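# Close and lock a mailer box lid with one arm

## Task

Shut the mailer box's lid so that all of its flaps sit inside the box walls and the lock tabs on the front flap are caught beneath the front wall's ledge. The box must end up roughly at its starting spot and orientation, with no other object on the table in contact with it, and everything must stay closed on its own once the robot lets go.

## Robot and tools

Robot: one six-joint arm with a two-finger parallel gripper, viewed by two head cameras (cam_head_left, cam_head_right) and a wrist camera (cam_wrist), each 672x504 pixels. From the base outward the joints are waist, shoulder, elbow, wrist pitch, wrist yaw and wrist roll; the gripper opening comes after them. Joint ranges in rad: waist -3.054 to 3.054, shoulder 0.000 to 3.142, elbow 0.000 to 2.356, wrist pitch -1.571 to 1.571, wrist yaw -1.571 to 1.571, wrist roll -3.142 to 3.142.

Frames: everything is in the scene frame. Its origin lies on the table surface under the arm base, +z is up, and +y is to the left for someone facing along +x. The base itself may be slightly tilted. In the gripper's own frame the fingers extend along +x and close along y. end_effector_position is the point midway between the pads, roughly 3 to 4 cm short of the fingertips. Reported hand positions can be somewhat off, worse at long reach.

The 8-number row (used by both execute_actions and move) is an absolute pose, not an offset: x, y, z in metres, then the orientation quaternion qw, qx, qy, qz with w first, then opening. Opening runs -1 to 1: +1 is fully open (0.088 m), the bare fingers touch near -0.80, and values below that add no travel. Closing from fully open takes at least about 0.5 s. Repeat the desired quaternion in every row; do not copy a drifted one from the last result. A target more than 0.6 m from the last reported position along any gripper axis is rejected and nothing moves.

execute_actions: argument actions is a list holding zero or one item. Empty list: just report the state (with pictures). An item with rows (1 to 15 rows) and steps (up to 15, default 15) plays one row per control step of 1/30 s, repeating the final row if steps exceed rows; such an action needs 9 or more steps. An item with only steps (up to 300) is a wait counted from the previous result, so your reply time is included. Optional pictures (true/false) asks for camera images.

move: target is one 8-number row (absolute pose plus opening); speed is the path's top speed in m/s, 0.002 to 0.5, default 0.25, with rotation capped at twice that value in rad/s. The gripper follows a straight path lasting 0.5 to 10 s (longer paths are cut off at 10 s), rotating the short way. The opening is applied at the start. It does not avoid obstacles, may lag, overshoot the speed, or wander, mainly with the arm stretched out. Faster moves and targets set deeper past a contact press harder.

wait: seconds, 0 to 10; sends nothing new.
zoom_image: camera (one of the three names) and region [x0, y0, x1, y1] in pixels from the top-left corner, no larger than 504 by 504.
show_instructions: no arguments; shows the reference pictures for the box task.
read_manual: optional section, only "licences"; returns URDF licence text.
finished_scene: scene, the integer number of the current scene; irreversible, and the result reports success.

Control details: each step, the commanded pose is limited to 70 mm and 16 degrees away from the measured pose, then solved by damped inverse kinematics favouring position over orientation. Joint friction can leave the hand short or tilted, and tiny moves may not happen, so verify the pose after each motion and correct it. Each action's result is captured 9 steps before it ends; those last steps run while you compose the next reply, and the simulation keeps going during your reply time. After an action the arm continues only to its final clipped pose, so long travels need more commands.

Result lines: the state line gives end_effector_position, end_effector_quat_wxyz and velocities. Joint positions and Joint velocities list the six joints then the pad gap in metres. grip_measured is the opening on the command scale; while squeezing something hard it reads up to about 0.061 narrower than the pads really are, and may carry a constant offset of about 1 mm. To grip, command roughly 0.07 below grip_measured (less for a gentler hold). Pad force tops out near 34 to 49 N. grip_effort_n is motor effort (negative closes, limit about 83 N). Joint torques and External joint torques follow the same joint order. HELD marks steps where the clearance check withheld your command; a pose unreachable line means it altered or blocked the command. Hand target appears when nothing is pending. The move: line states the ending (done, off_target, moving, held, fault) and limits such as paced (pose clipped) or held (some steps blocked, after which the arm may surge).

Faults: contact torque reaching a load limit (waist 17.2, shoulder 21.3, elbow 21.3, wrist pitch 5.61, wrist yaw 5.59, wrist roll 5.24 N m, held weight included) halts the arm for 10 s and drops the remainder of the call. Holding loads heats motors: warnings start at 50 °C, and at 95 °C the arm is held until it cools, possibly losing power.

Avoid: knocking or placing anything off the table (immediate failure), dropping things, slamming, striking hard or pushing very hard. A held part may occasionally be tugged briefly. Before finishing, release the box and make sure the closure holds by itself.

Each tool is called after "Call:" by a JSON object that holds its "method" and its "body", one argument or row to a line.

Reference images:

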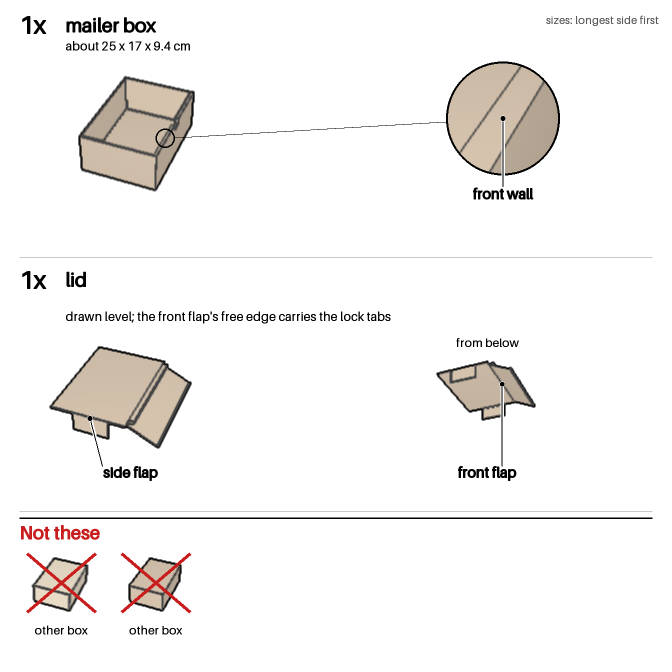

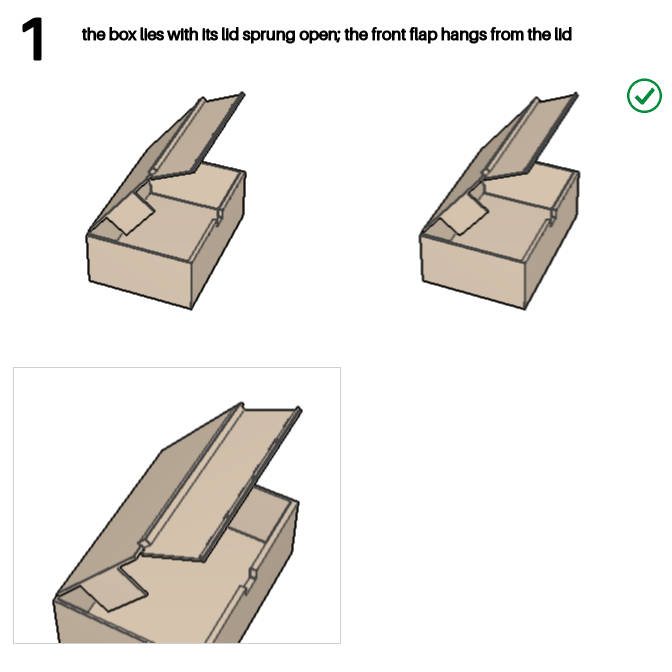

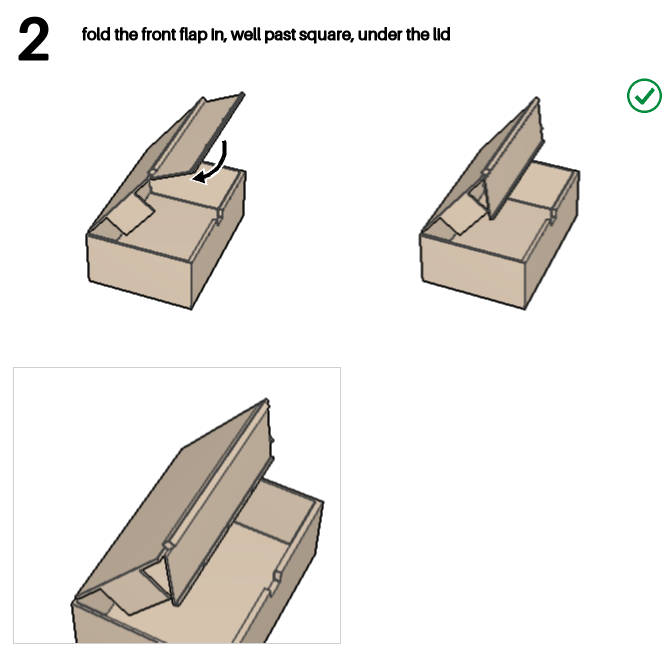

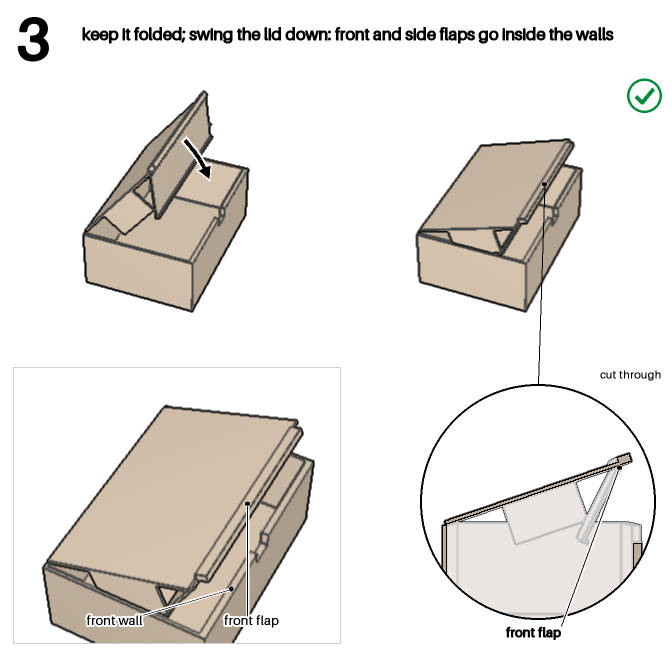

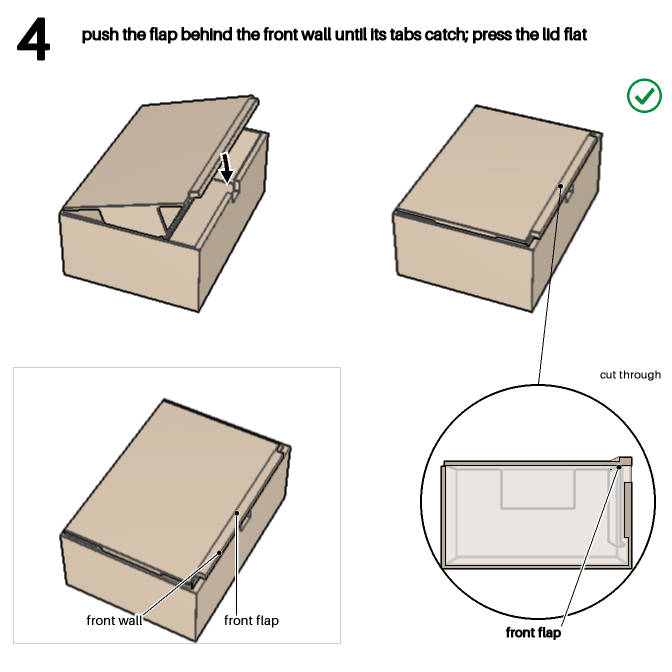

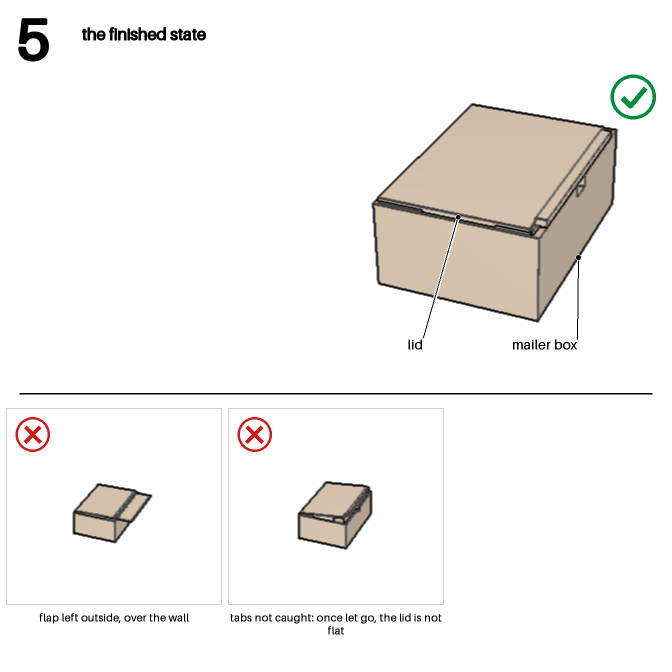

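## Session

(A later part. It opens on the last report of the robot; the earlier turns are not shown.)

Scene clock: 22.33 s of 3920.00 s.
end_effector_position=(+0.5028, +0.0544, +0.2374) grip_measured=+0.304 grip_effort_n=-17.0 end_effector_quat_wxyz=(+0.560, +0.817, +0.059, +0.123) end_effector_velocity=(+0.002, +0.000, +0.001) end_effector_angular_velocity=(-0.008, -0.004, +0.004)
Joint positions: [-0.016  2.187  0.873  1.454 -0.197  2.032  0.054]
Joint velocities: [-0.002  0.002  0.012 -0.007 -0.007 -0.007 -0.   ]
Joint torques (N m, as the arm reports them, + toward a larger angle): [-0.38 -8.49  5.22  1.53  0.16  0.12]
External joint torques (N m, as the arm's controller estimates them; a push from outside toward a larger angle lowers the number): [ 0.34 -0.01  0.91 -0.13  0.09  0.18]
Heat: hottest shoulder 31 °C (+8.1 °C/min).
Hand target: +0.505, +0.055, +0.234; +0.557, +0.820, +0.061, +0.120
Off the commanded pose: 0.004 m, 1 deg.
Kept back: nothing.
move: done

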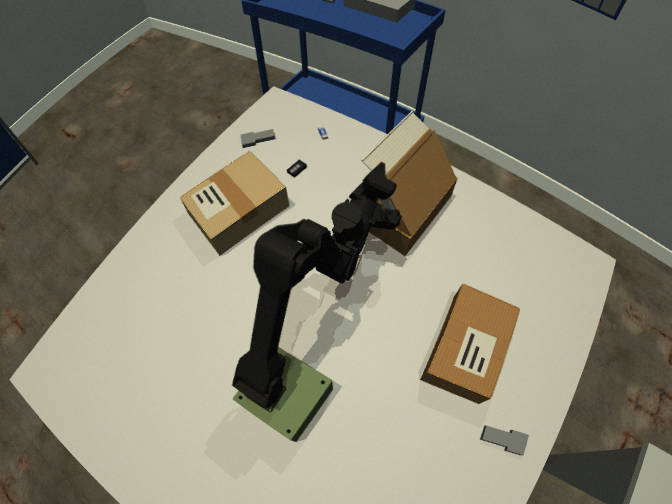

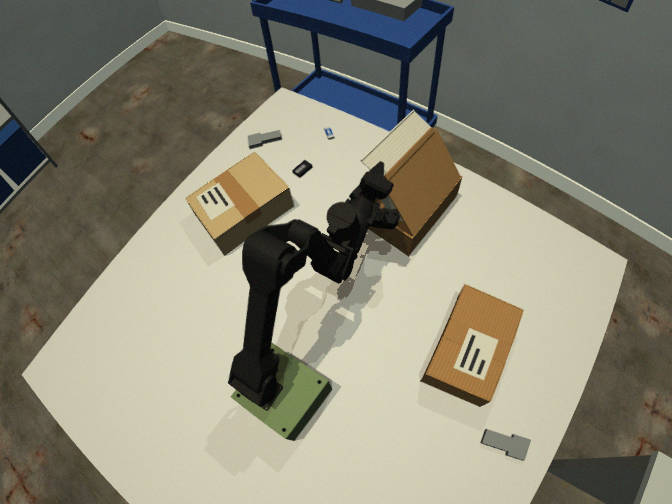

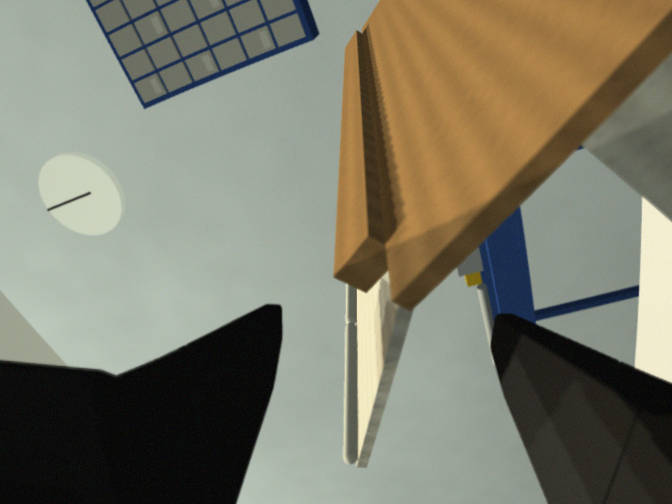

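Call:
{"method": "move", "body": {
  "target": [0.522,0.063,0.238,0.557,0.820,0.061,0.120,0.3],
  "speed": 0.05
}}

Call:
{"method": "move", "body": {
  "target": [0.522,0.063,0.238,0.557,0.820,0.061,0.120,-0.6]
}}

Scene clock: 23.93 s of 3920.00 s.
end_effector_position=(+0.5198, +0.0621, +0.2418) grip_measured=+0.304 grip_effort_n=-17.0 end_effector_quat_wxyz=(+0.559, +0.818, +0.059, +0.123) end_effector_velocity=(+0.002, +0.002, -0.001) end_effector_angular_velocity=(-0.011, +0.002, +0.018)
Joint positions: [ 0.002  2.206  0.953  1.394 -0.179  2.032  0.054]
Joint velocities: [-0.002  0.007  0.012 -0.007 -0.022 -0.007 -0.   ]
Joint torques (N m, as the arm reports them, + toward a larger angle): [-0.5  -9.01  5.53  1.52  0.16  0.07]
External joint torques (N m, as the arm's controller estimates them; a push from outside toward a larger angle lowers the number): [ 0.23 -0.26  1.02 -0.13  0.1   0.13]
Heat: hottest shoulder 31 °C (+7.5 °C/min).
Hand target: +0.522, +0.063, +0.238; +0.557, +0.820, +0.061, +0.120
Off the commanded pose: 0.004 m, 1 deg.
Kept back: nothing.
move: done

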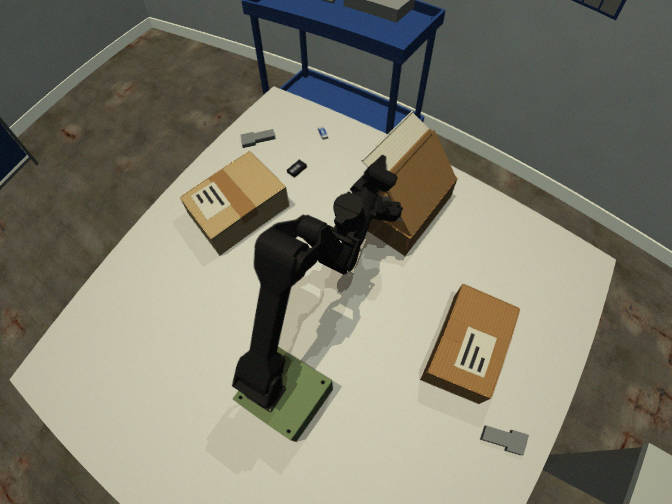

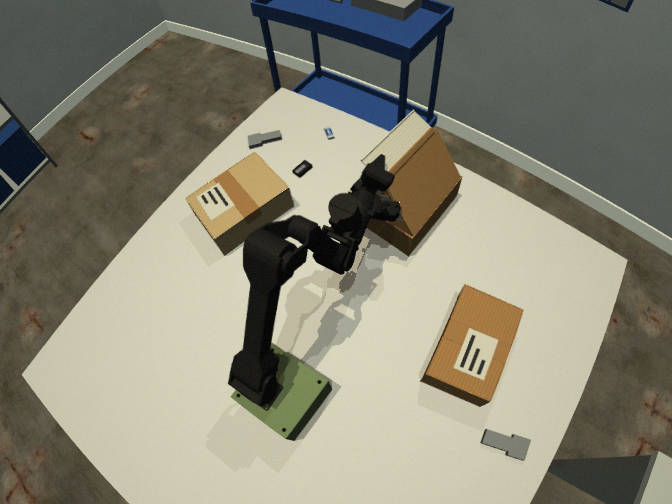

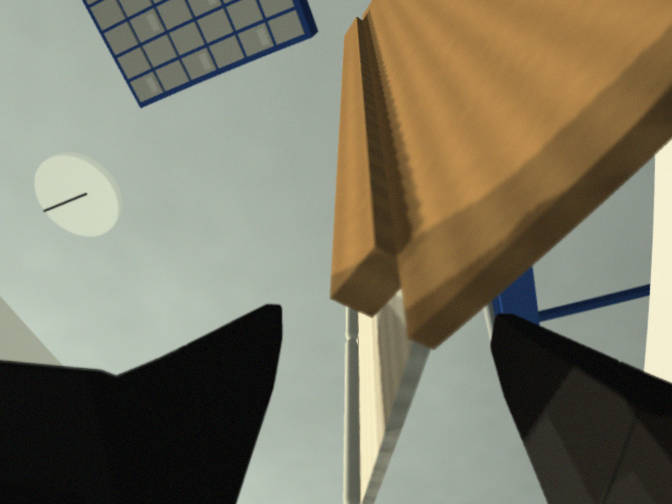

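Scene clock: 24.70 s of 3920.00 s.
end_effector_position=(+0.5201, +0.0621, +0.2421) grip_measured=-0.594 grip_effort_n=-17.4 end_effector_quat_wxyz=(+0.559, +0.818, +0.059, +0.123) end_effector_velocity=(-0.000, +0.002, -0.005) end_effector_angular_velocity=(-0.023, +0.017, +0.005)
Joint positions: [ 0.002  2.206  0.954  1.392 -0.178  2.032  0.01 ]
Joint velocities: [ 0.002 -0.002 -0.002 -0.022 -0.007 -0.022 -0.001]
Joint torques (N m, as the arm reports them, + toward a larger angle): [-0.56 -8.88  5.26  1.55  0.19  0.09]
External joint torques (N m, as the arm's controller estimates them; a push from outside toward a larger angle lowers the number): [ 0.19 -0.12  0.74 -0.08  0.13  0.14]
Heat: hottest shoulder 31 °C (+7.3 °C/min).
Hand target: +0.522, +0.063, +0.238; +0.557, +0.820, +0.061, +0.120
Off the commanded pose: 0.005 m, 1 deg.
Kept back: nothing.
move: done

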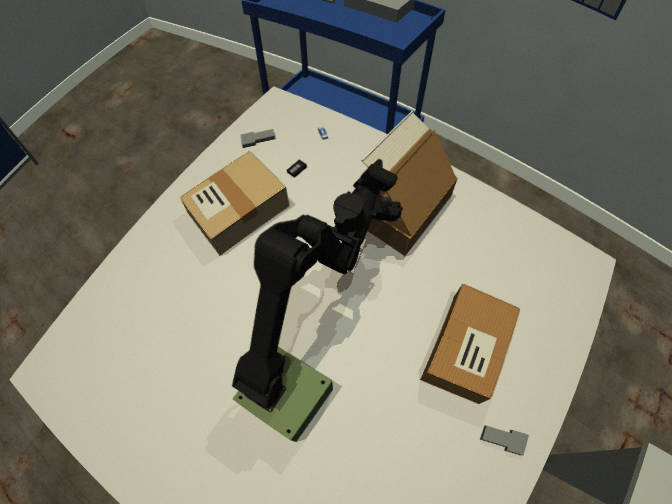

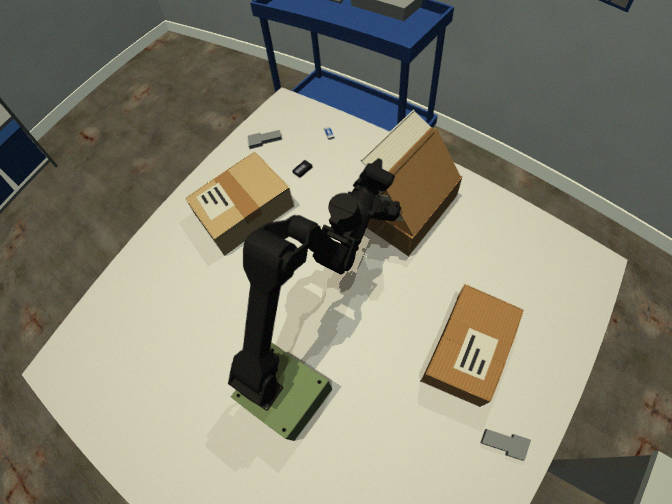

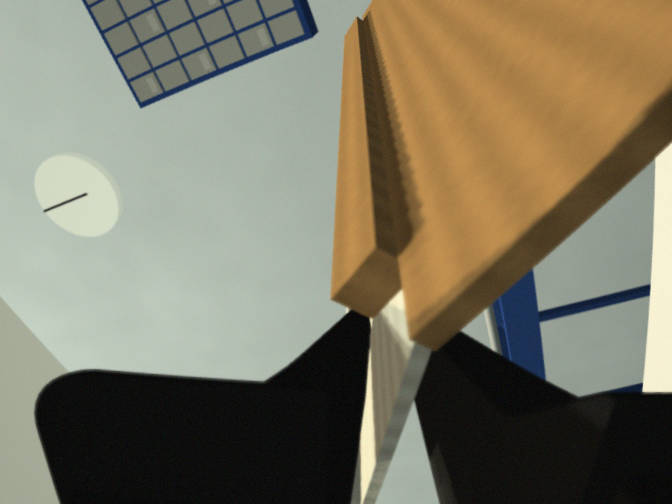

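Call:
{"method": "move", "body": {
  "target": [0.522,0.063,0.238,0.557,0.820,0.061,0.120,-0.2]
}}

Call:
{"method": "move", "body": {
  "target": [0.524,0.082,0.245,0.557,0.820,0.061,0.120,-0.2],
  "speed": 0.05
}}

Call:
{"method": "move", "body": {
  "target": [0.524,0.082,0.245,0.557,0.820,0.061,0.120,-0.85]
}}

Scene clock: 25.83 s of 3920.00 s.
end_effector_position=(+0.5201, +0.0623, +0.2418) grip_measured=-0.206 grip_effort_n=21.2 end_effector_quat_wxyz=(+0.559, +0.818, +0.059, +0.123) end_effector_velocity=(-0.001, -0.003, +0.002) end_effector_angular_velocity=(-0.022, -0.012, -0.002)
Joint positions: [ 0.002  2.207  0.954  1.392 -0.178  2.032  0.029]
Joint velocities: [-0.007 -0.002 -0.002  0.007 -0.007 -0.022  0.001]
Joint torques (N m, as the arm reports them, + toward a larger angle): [-0.51 -8.77  5.34  1.52  0.12  0.06]
External joint torques (N m, as the arm's controller estimates them; a push from outside toward a larger angle lowers the number): [ 0.34  0.09  0.77 -0.14  0.05  0.12]
Heat: hottest shoulder 31 °C (+7.0 °C/min).
Hand target: +0.522, +0.063, +0.238; +0.557, +0.820, +0.061, +0.120
Off the commanded pose: 0.004 m, 0 deg.
Kept back: nothing.
move: done

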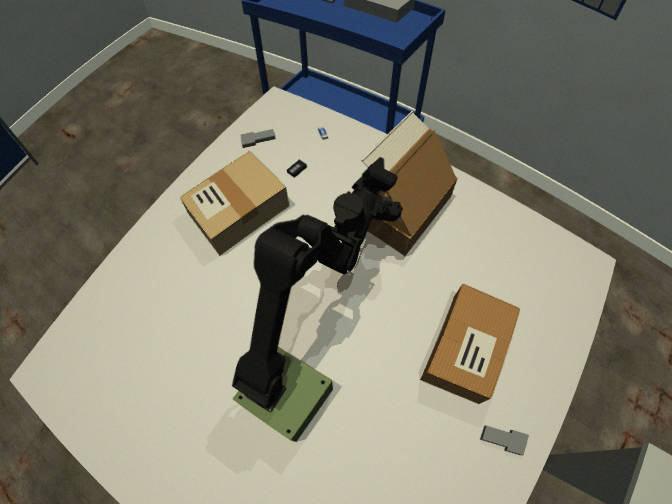

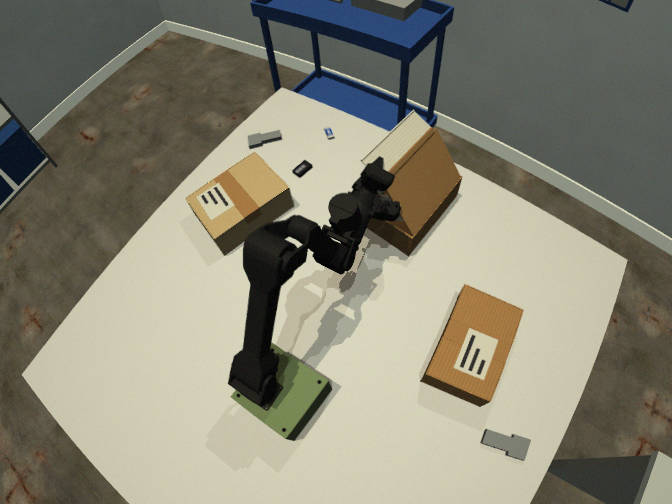

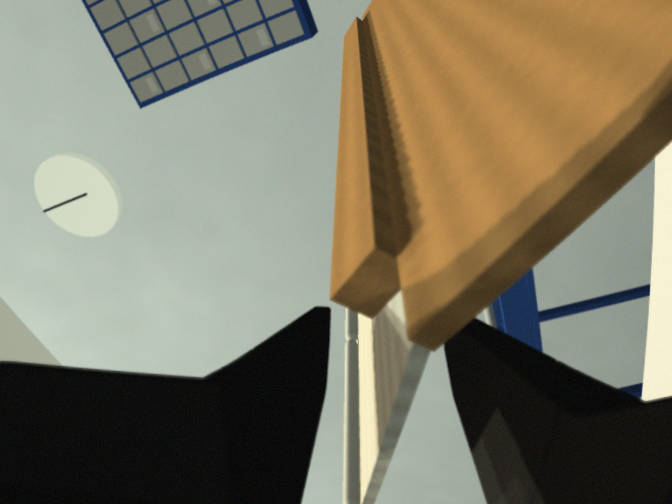

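Scene clock: 26.63 s of 3920.00 s.
end_effector_position=(+0.5228, +0.0799, +0.2380) grip_measured=-0.204 grip_effort_n=21.2 end_effector_quat_wxyz=(+0.556, +0.821, +0.065, +0.114) end_effector_velocity=(+0.000, -0.000, +0.001) end_effector_angular_velocity=(-0.008, +0.001, +0.004)
Joint positions: [ 0.049  2.207  0.97   1.355 -0.132  2.032  0.029]
Joint velocities: [-0.002 -0.002  0.002 -0.007 -0.007 -0.007  0.   ]
Joint torques (N m, as the arm reports them, + toward a larger angle): [ -0.51 -11.47   5.32   1.53   0.13  -0.1 ]
External joint torques (N m, as the arm's controller estimates them; a push from outside toward a larger angle lowers the number): [ 0.24 -2.47  0.66 -0.17  0.07 -0.04]
Heat: hottest shoulder 32 °C (+9.0 °C/min).
Hand target: +0.524, +0.082, +0.245; +0.557, +0.820, +0.061, +0.120
Off the commanded pose: 0.007 m, 1 deg.
Kept back: nothing.
move: done

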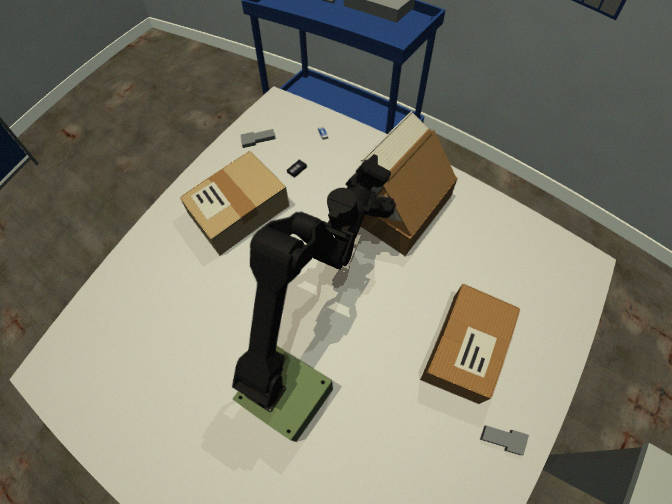

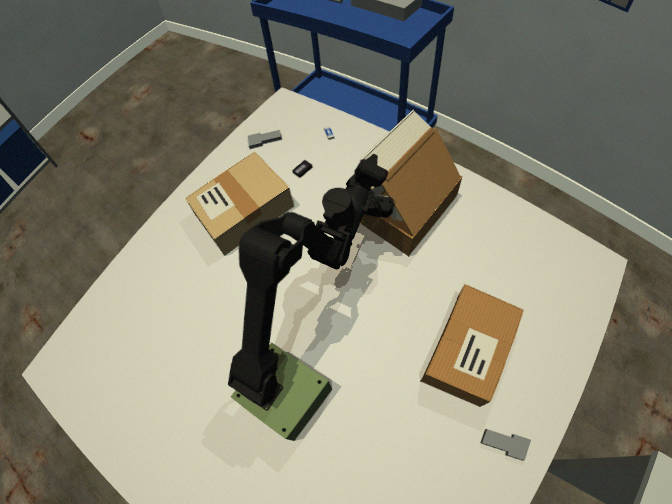

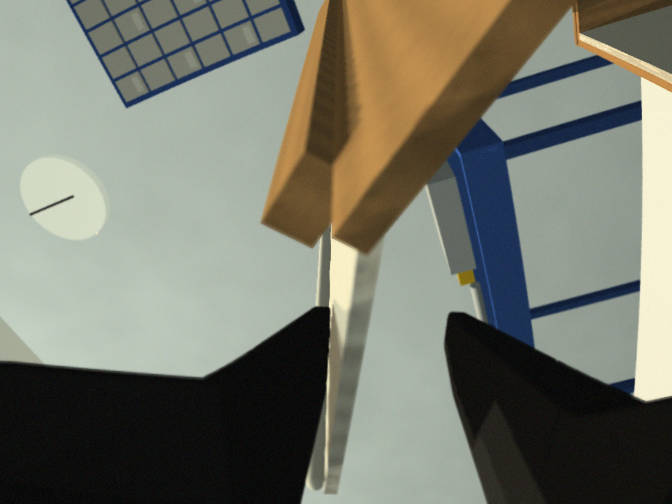

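Scene clock: 27.33 s of 3920.00 s.
end_effector_position=(+0.5229, +0.0805, +0.2382) grip_measured=-0.789 grip_effort_n=-83.5 end_effector_quat_wxyz=(+0.556, +0.821, +0.065, +0.114) end_effector_velocity=(-0.002, +0.005, +0.004) end_effector_angular_velocity=(-0.023, -0.016, +0.023)
Joint positions: [ 0.05   2.207  0.971  1.355 -0.13   2.032  0.   ]
Joint velocities: [ 0.002 -0.007 -0.002  0.007 -0.022 -0.022 -0.   ]
Joint torques (N m, as the arm reports them, + toward a larger angle): [ -0.46 -11.48   5.47   1.49   0.13  -0.12]
External joint torques (N m, as the arm's controller estimates them; a push from outside toward a larger angle lowers the number): [ 0.3  -2.46  0.82 -0.21  0.07 -0.06]
Heat: hottest shoulder 32 °C (+8.8 °C/min).
Hand target: +0.524, +0.082, +0.245; +0.557, +0.820, +0.061, +0.120
Off the commanded pose: 0.007 m, 1 deg.
Kept back: nothing.
move: done

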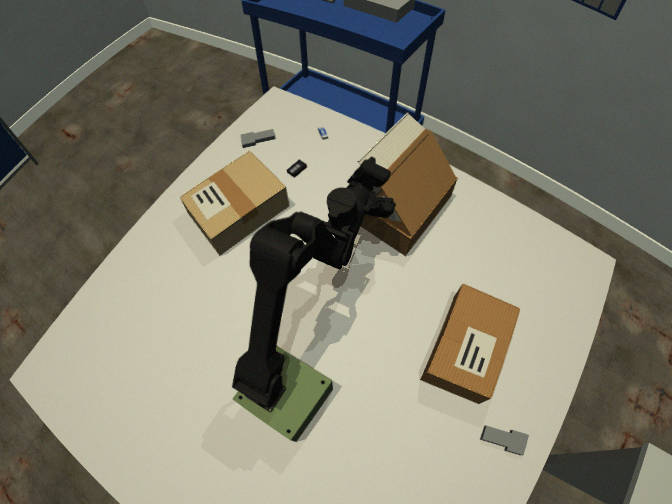

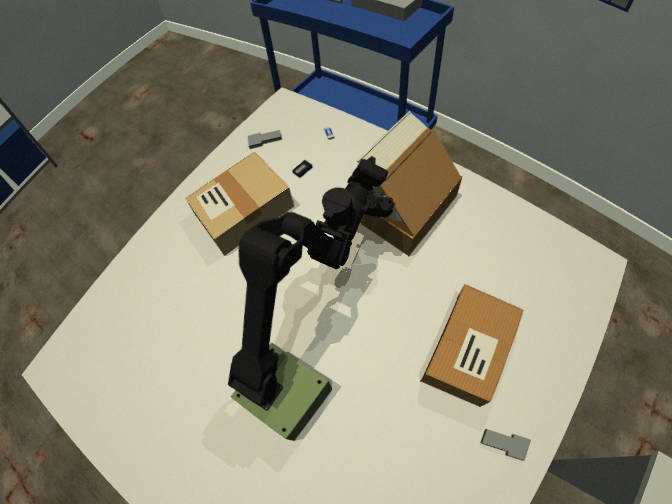

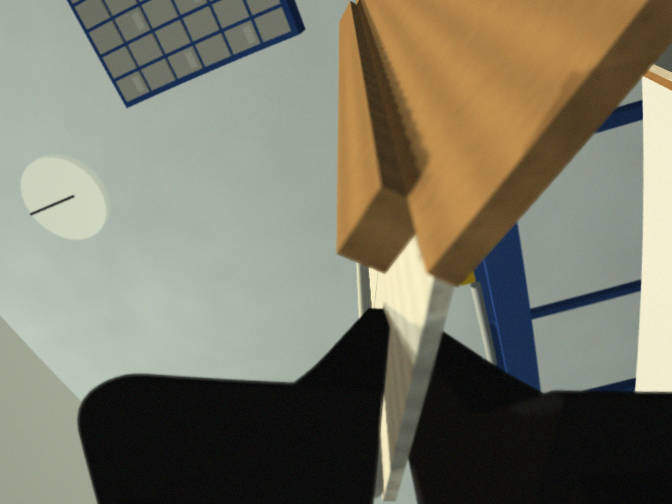

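Call:
{"method": "move", "body": {
  "target": [0.523,0.080,0.212,0.811,0.571,0.118,0.0645,-0.9],
  "speed": 0.2
}}

Call:
{"method": "move", "body": {
  "target": [0.523,0.064,0.193,0.9525,0.262,0.157,0.0035,-0.9],
  "speed": 0.2
}}

Scene clock: 31.33 s of 3920.00 s.
end_effector_position=(+0.5223, +0.0799, +0.2064) grip_measured=-0.789 grip_effort_n=-83.5 end_effector_quat_wxyz=(+0.807, +0.574, +0.122, +0.063) end_effector_velocity=(-0.001, +0.002, -0.001) end_effector_angular_velocity=(-0.019, +0.004, +0.021)
Joint positions: [ 0.045  2.139  0.973  1.043 -0.164  1.311  0.   ]
Joint velocities: [-0.002 -0.002 -0.002 -0.007 -0.022 -0.022 -0.   ]
Joint torques (N m, as the arm reports them, + toward a larger angle): [ -0.65 -11.87   5.32   1.28   0.23  -0.2 ]
External joint torques (N m, as the arm's controller estimates them; a push from outside toward a larger angle lowers the number): [ 0.09 -2.96  0.31 -0.47  0.18 -0.14]
Heat: hottest shoulder 34 °C (+11.5 °C/min).
Hand target: +0.523, +0.080, +0.212; +0.810, +0.571, +0.117, +0.064
Off the commanded pose: 0.006 m, 1 deg.
Kept back: nothing.
move: done

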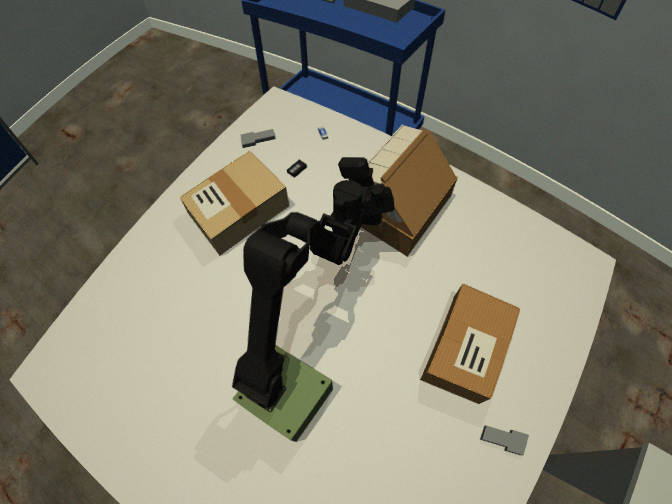

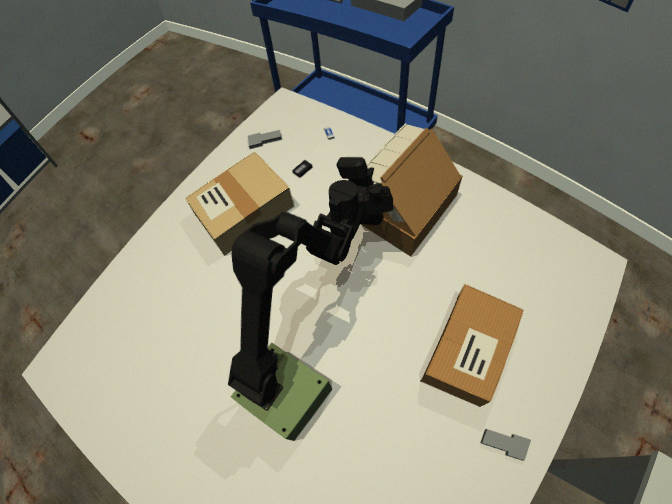

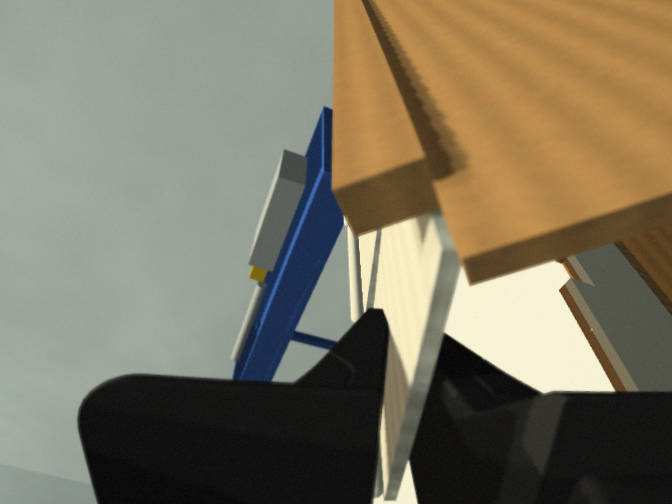

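Scene clock: 33.57 s of 3920.00 s.
end_effector_position=(+0.5222, +0.0625, +0.1853) grip_measured=-0.789 grip_effort_n=-83.5 end_effector_quat_wxyz=(+0.950, +0.266, +0.162, +0.001) end_effector_velocity=(-0.001, -0.000, -0.001) end_effector_angular_velocity=(-0.019, +0.006, +0.011)
Joint positions: [ 0.057  2.091  1.01   0.761 -0.015  0.64   0.   ]
Joint velocities: [-0.002 -0.002 -0.002 -0.007 -0.007 -0.022 -0.   ]
Joint torques (N m, as the arm reports them, + toward a larger angle): [ -0.35 -11.96   5.93   1.2    0.19  -0.18]
External joint torques (N m, as the arm's controller estimates them; a push from outside toward a larger angle lowers the number): [ 0.44 -3.05  0.63 -0.53  0.13 -0.16]
Heat: hottest shoulder 34 °C (+10.7 °C/min).
Hand target: +0.523, +0.064, +0.193; +0.952, +0.263, +0.156, +0.003
Off the commanded pose: 0.008 m, 1 deg.
Kept back: nothing.
move: done

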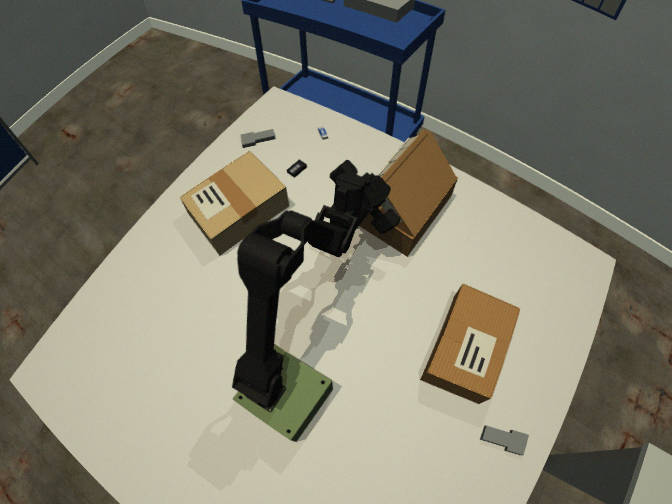

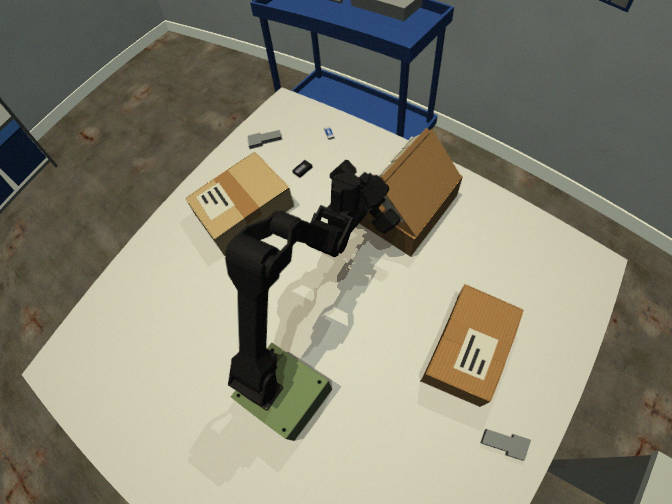

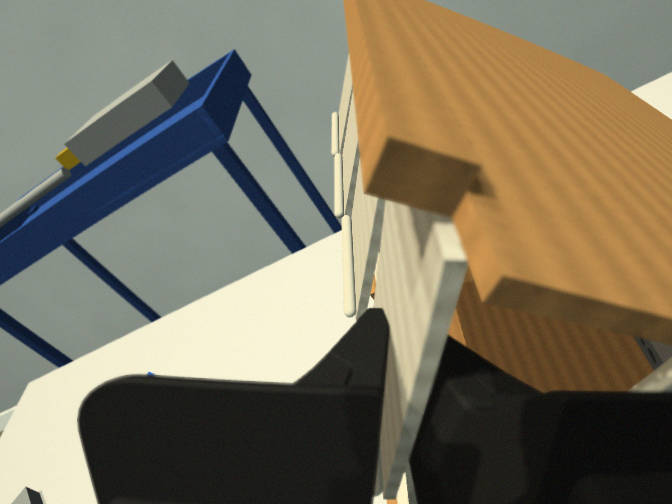

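Call:
{"method": "move", "body": {
  "target": [0.523,0.076,0.158,0.983,0.0505,0.172,-0.035,-0.9],
  "speed": 0.1
}}

Scene clock: 36.37 s of 3920.00 s.
end_effector_position=(+0.5211, +0.0736, +0.1582) grip_measured=-0.789 grip_effort_n=-83.5 end_effector_quat_wxyz=(+0.983, +0.060, +0.172, -0.037) end_effector_velocity=(-0.001, -0.003, -0.001) end_effector_angular_velocity=(-0.024, +0.007, -0.002)
Joint positions: [0.144 2.154 1.032 0.745 0.201 0.273 0.   ]
Joint velocities: [-0.002 -0.002 -0.002 -0.007  0.007 -0.022 -0.   ]
Joint torques (N m, as the arm reports them, + toward a larger angle): [-0.19 -9.68  6.35  1.66  0.23 -0.42]
External joint torques (N m, as the arm's controller estimates them; a push from outside toward a larger angle lowers the number): [ 0.61 -0.62  1.31 -0.03  0.12 -0.43]
Heat: hottest shoulder 35 °C (+11.5 °C/min).
Hand target: +0.523, +0.076, +0.158; +0.983, +0.051, +0.172, -0.035
Off the commanded pose: 0.003 m, 1 deg.
Kept back: nothing.
move: done

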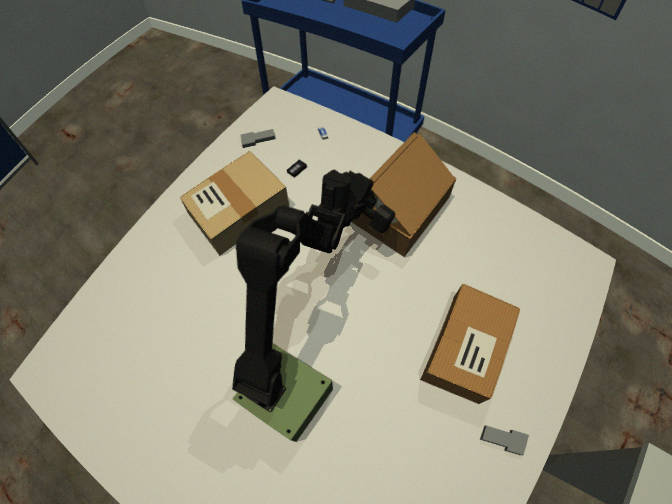

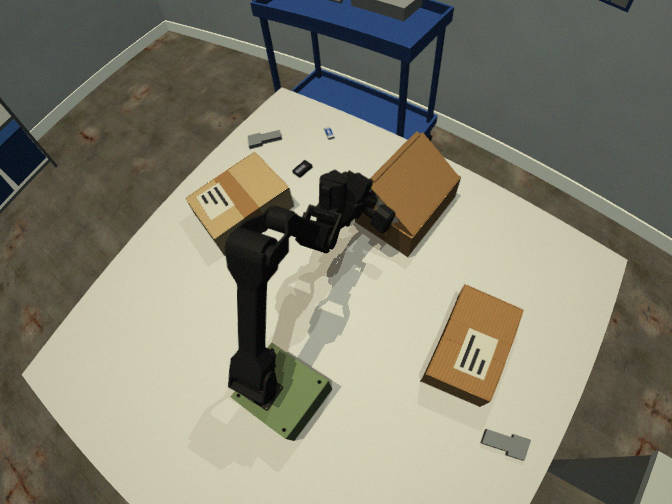

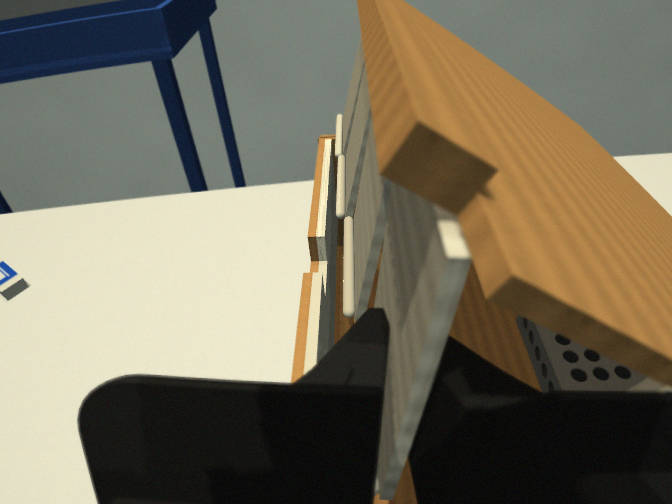

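Call:
{"method": "move", "body": {
  "target": [0.523,0.066,0.152,0.978,-0.0954,0.1773,-0.061,-0.9],
  "speed": 0.1
}}

Scene clock: 38.70 s of 3920.00 s.
end_effector_position=(+0.5187, +0.0668, +0.1467) grip_measured=-0.789 grip_effort_n=-83.5 end_effector_quat_wxyz=(+0.977, -0.084, +0.186, -0.056) end_effector_velocity=(-0.001, -0.003, -0.003) end_effector_angular_velocity=(-0.020, +0.016, +0.006)
Joint positions: [0.163 2.181 1.038 0.735 0.305 0.011 0.   ]
Joint velocities: [-0.007  0.002 -0.002 -0.007 -0.007 -0.022 -0.   ]
Joint torques (N m, as the arm reports them, + toward a larger angle): [ -0.66 -10.04   6.76   2.2    0.66  -0.7 ]
External joint torques (N m, as the arm's controller estimates them; a push from outside toward a larger angle lowers the number): [ 0.23 -0.95  1.85  0.54  0.52 -0.72]
Heat: hottest shoulder 36 °C (+12.4 °C/min).
Hand target: +0.523, +0.066, +0.152; +0.978, -0.095, +0.177, -0.061
Off the commanded pose: 0.007 m, 2 deg.
Kept back: nothing.
move: done

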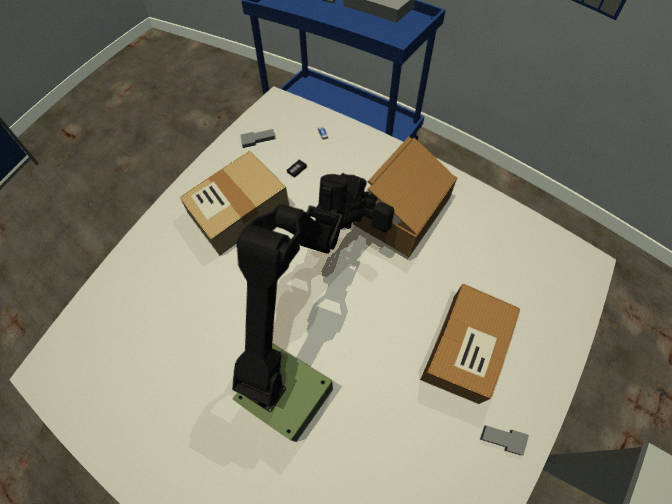

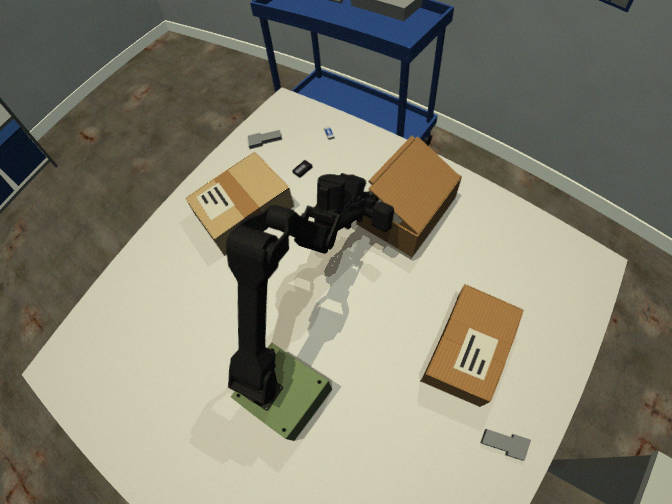

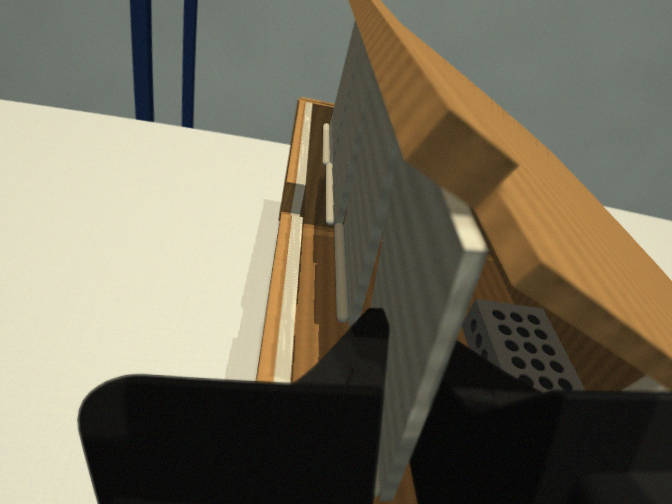

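Call:
{"method": "move", "body": {
  "target": [0.521,0.081,0.124,0.978,-0.0954,0.1773,-0.061,-0.9],
  "speed": 0.04
}}

Call:
{"method": "zoom_image", "body": {
  "camera": "cam_head_right",
  "region": [300,110,480,280]
}}

Scene clock: 40.07 s of 3920.00 s.
end_effector_position=(+0.5202, +0.0790, +0.1291) grip_measured=-0.789 grip_effort_n=-83.5 end_effector_quat_wxyz=(+0.979, -0.087, +0.174, -0.062) end_effector_velocity=(+0.003, +0.001, +0.003) end_effector_angular_velocity=(+0.015, -0.021, +0.004)
Joint positions: [0.201 2.256 1.05  0.817 0.355 0.017 0.   ]
Joint velocities: [-0.002  0.007  0.007  0.022 -0.007  0.007 -0.   ]
Joint torques (N m, as the arm reports them, + toward a larger angle): [-0.21 -9.04  5.41  1.58  0.28 -0.41]
External joint torques (N m, as the arm's controller estimates them; a push from outside toward a larger angle lowers the number): [ 0.59  0.32  0.71 -0.1   0.14 -0.43]
Heat: hottest shoulder 36 °C (+12.0 °C/min).
Hand target: +0.521, +0.081, +0.124; +0.978, -0.095, +0.177, -0.061
Off the commanded pose: 0.006 m, 1 deg.
Kept back: nothing.
move: done

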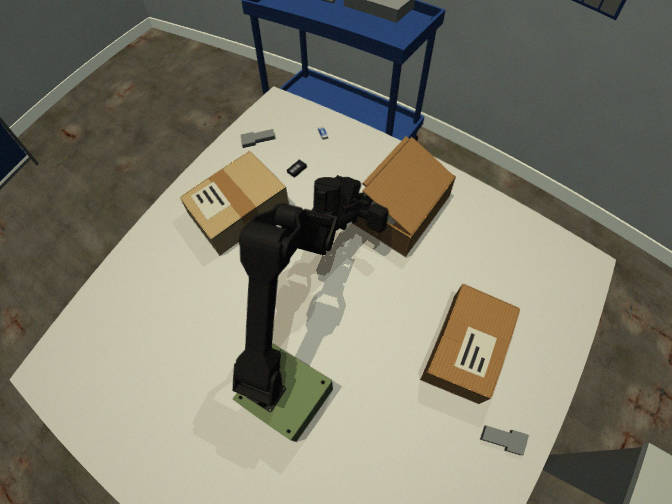

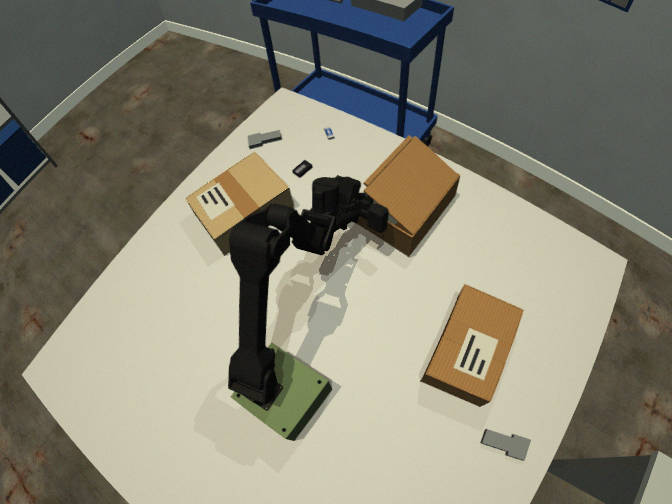

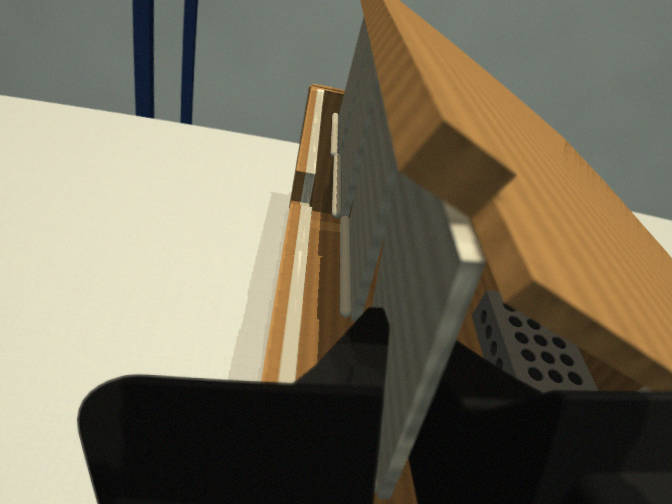

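Region (300, 110, 480, 280) of cam_head_right's 672x504 image, scaled by 2.800, with more detail than that image has.

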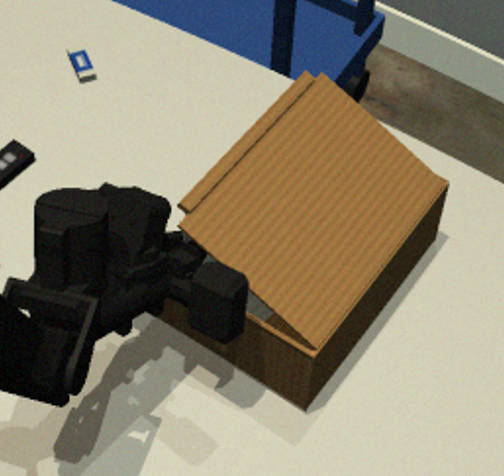

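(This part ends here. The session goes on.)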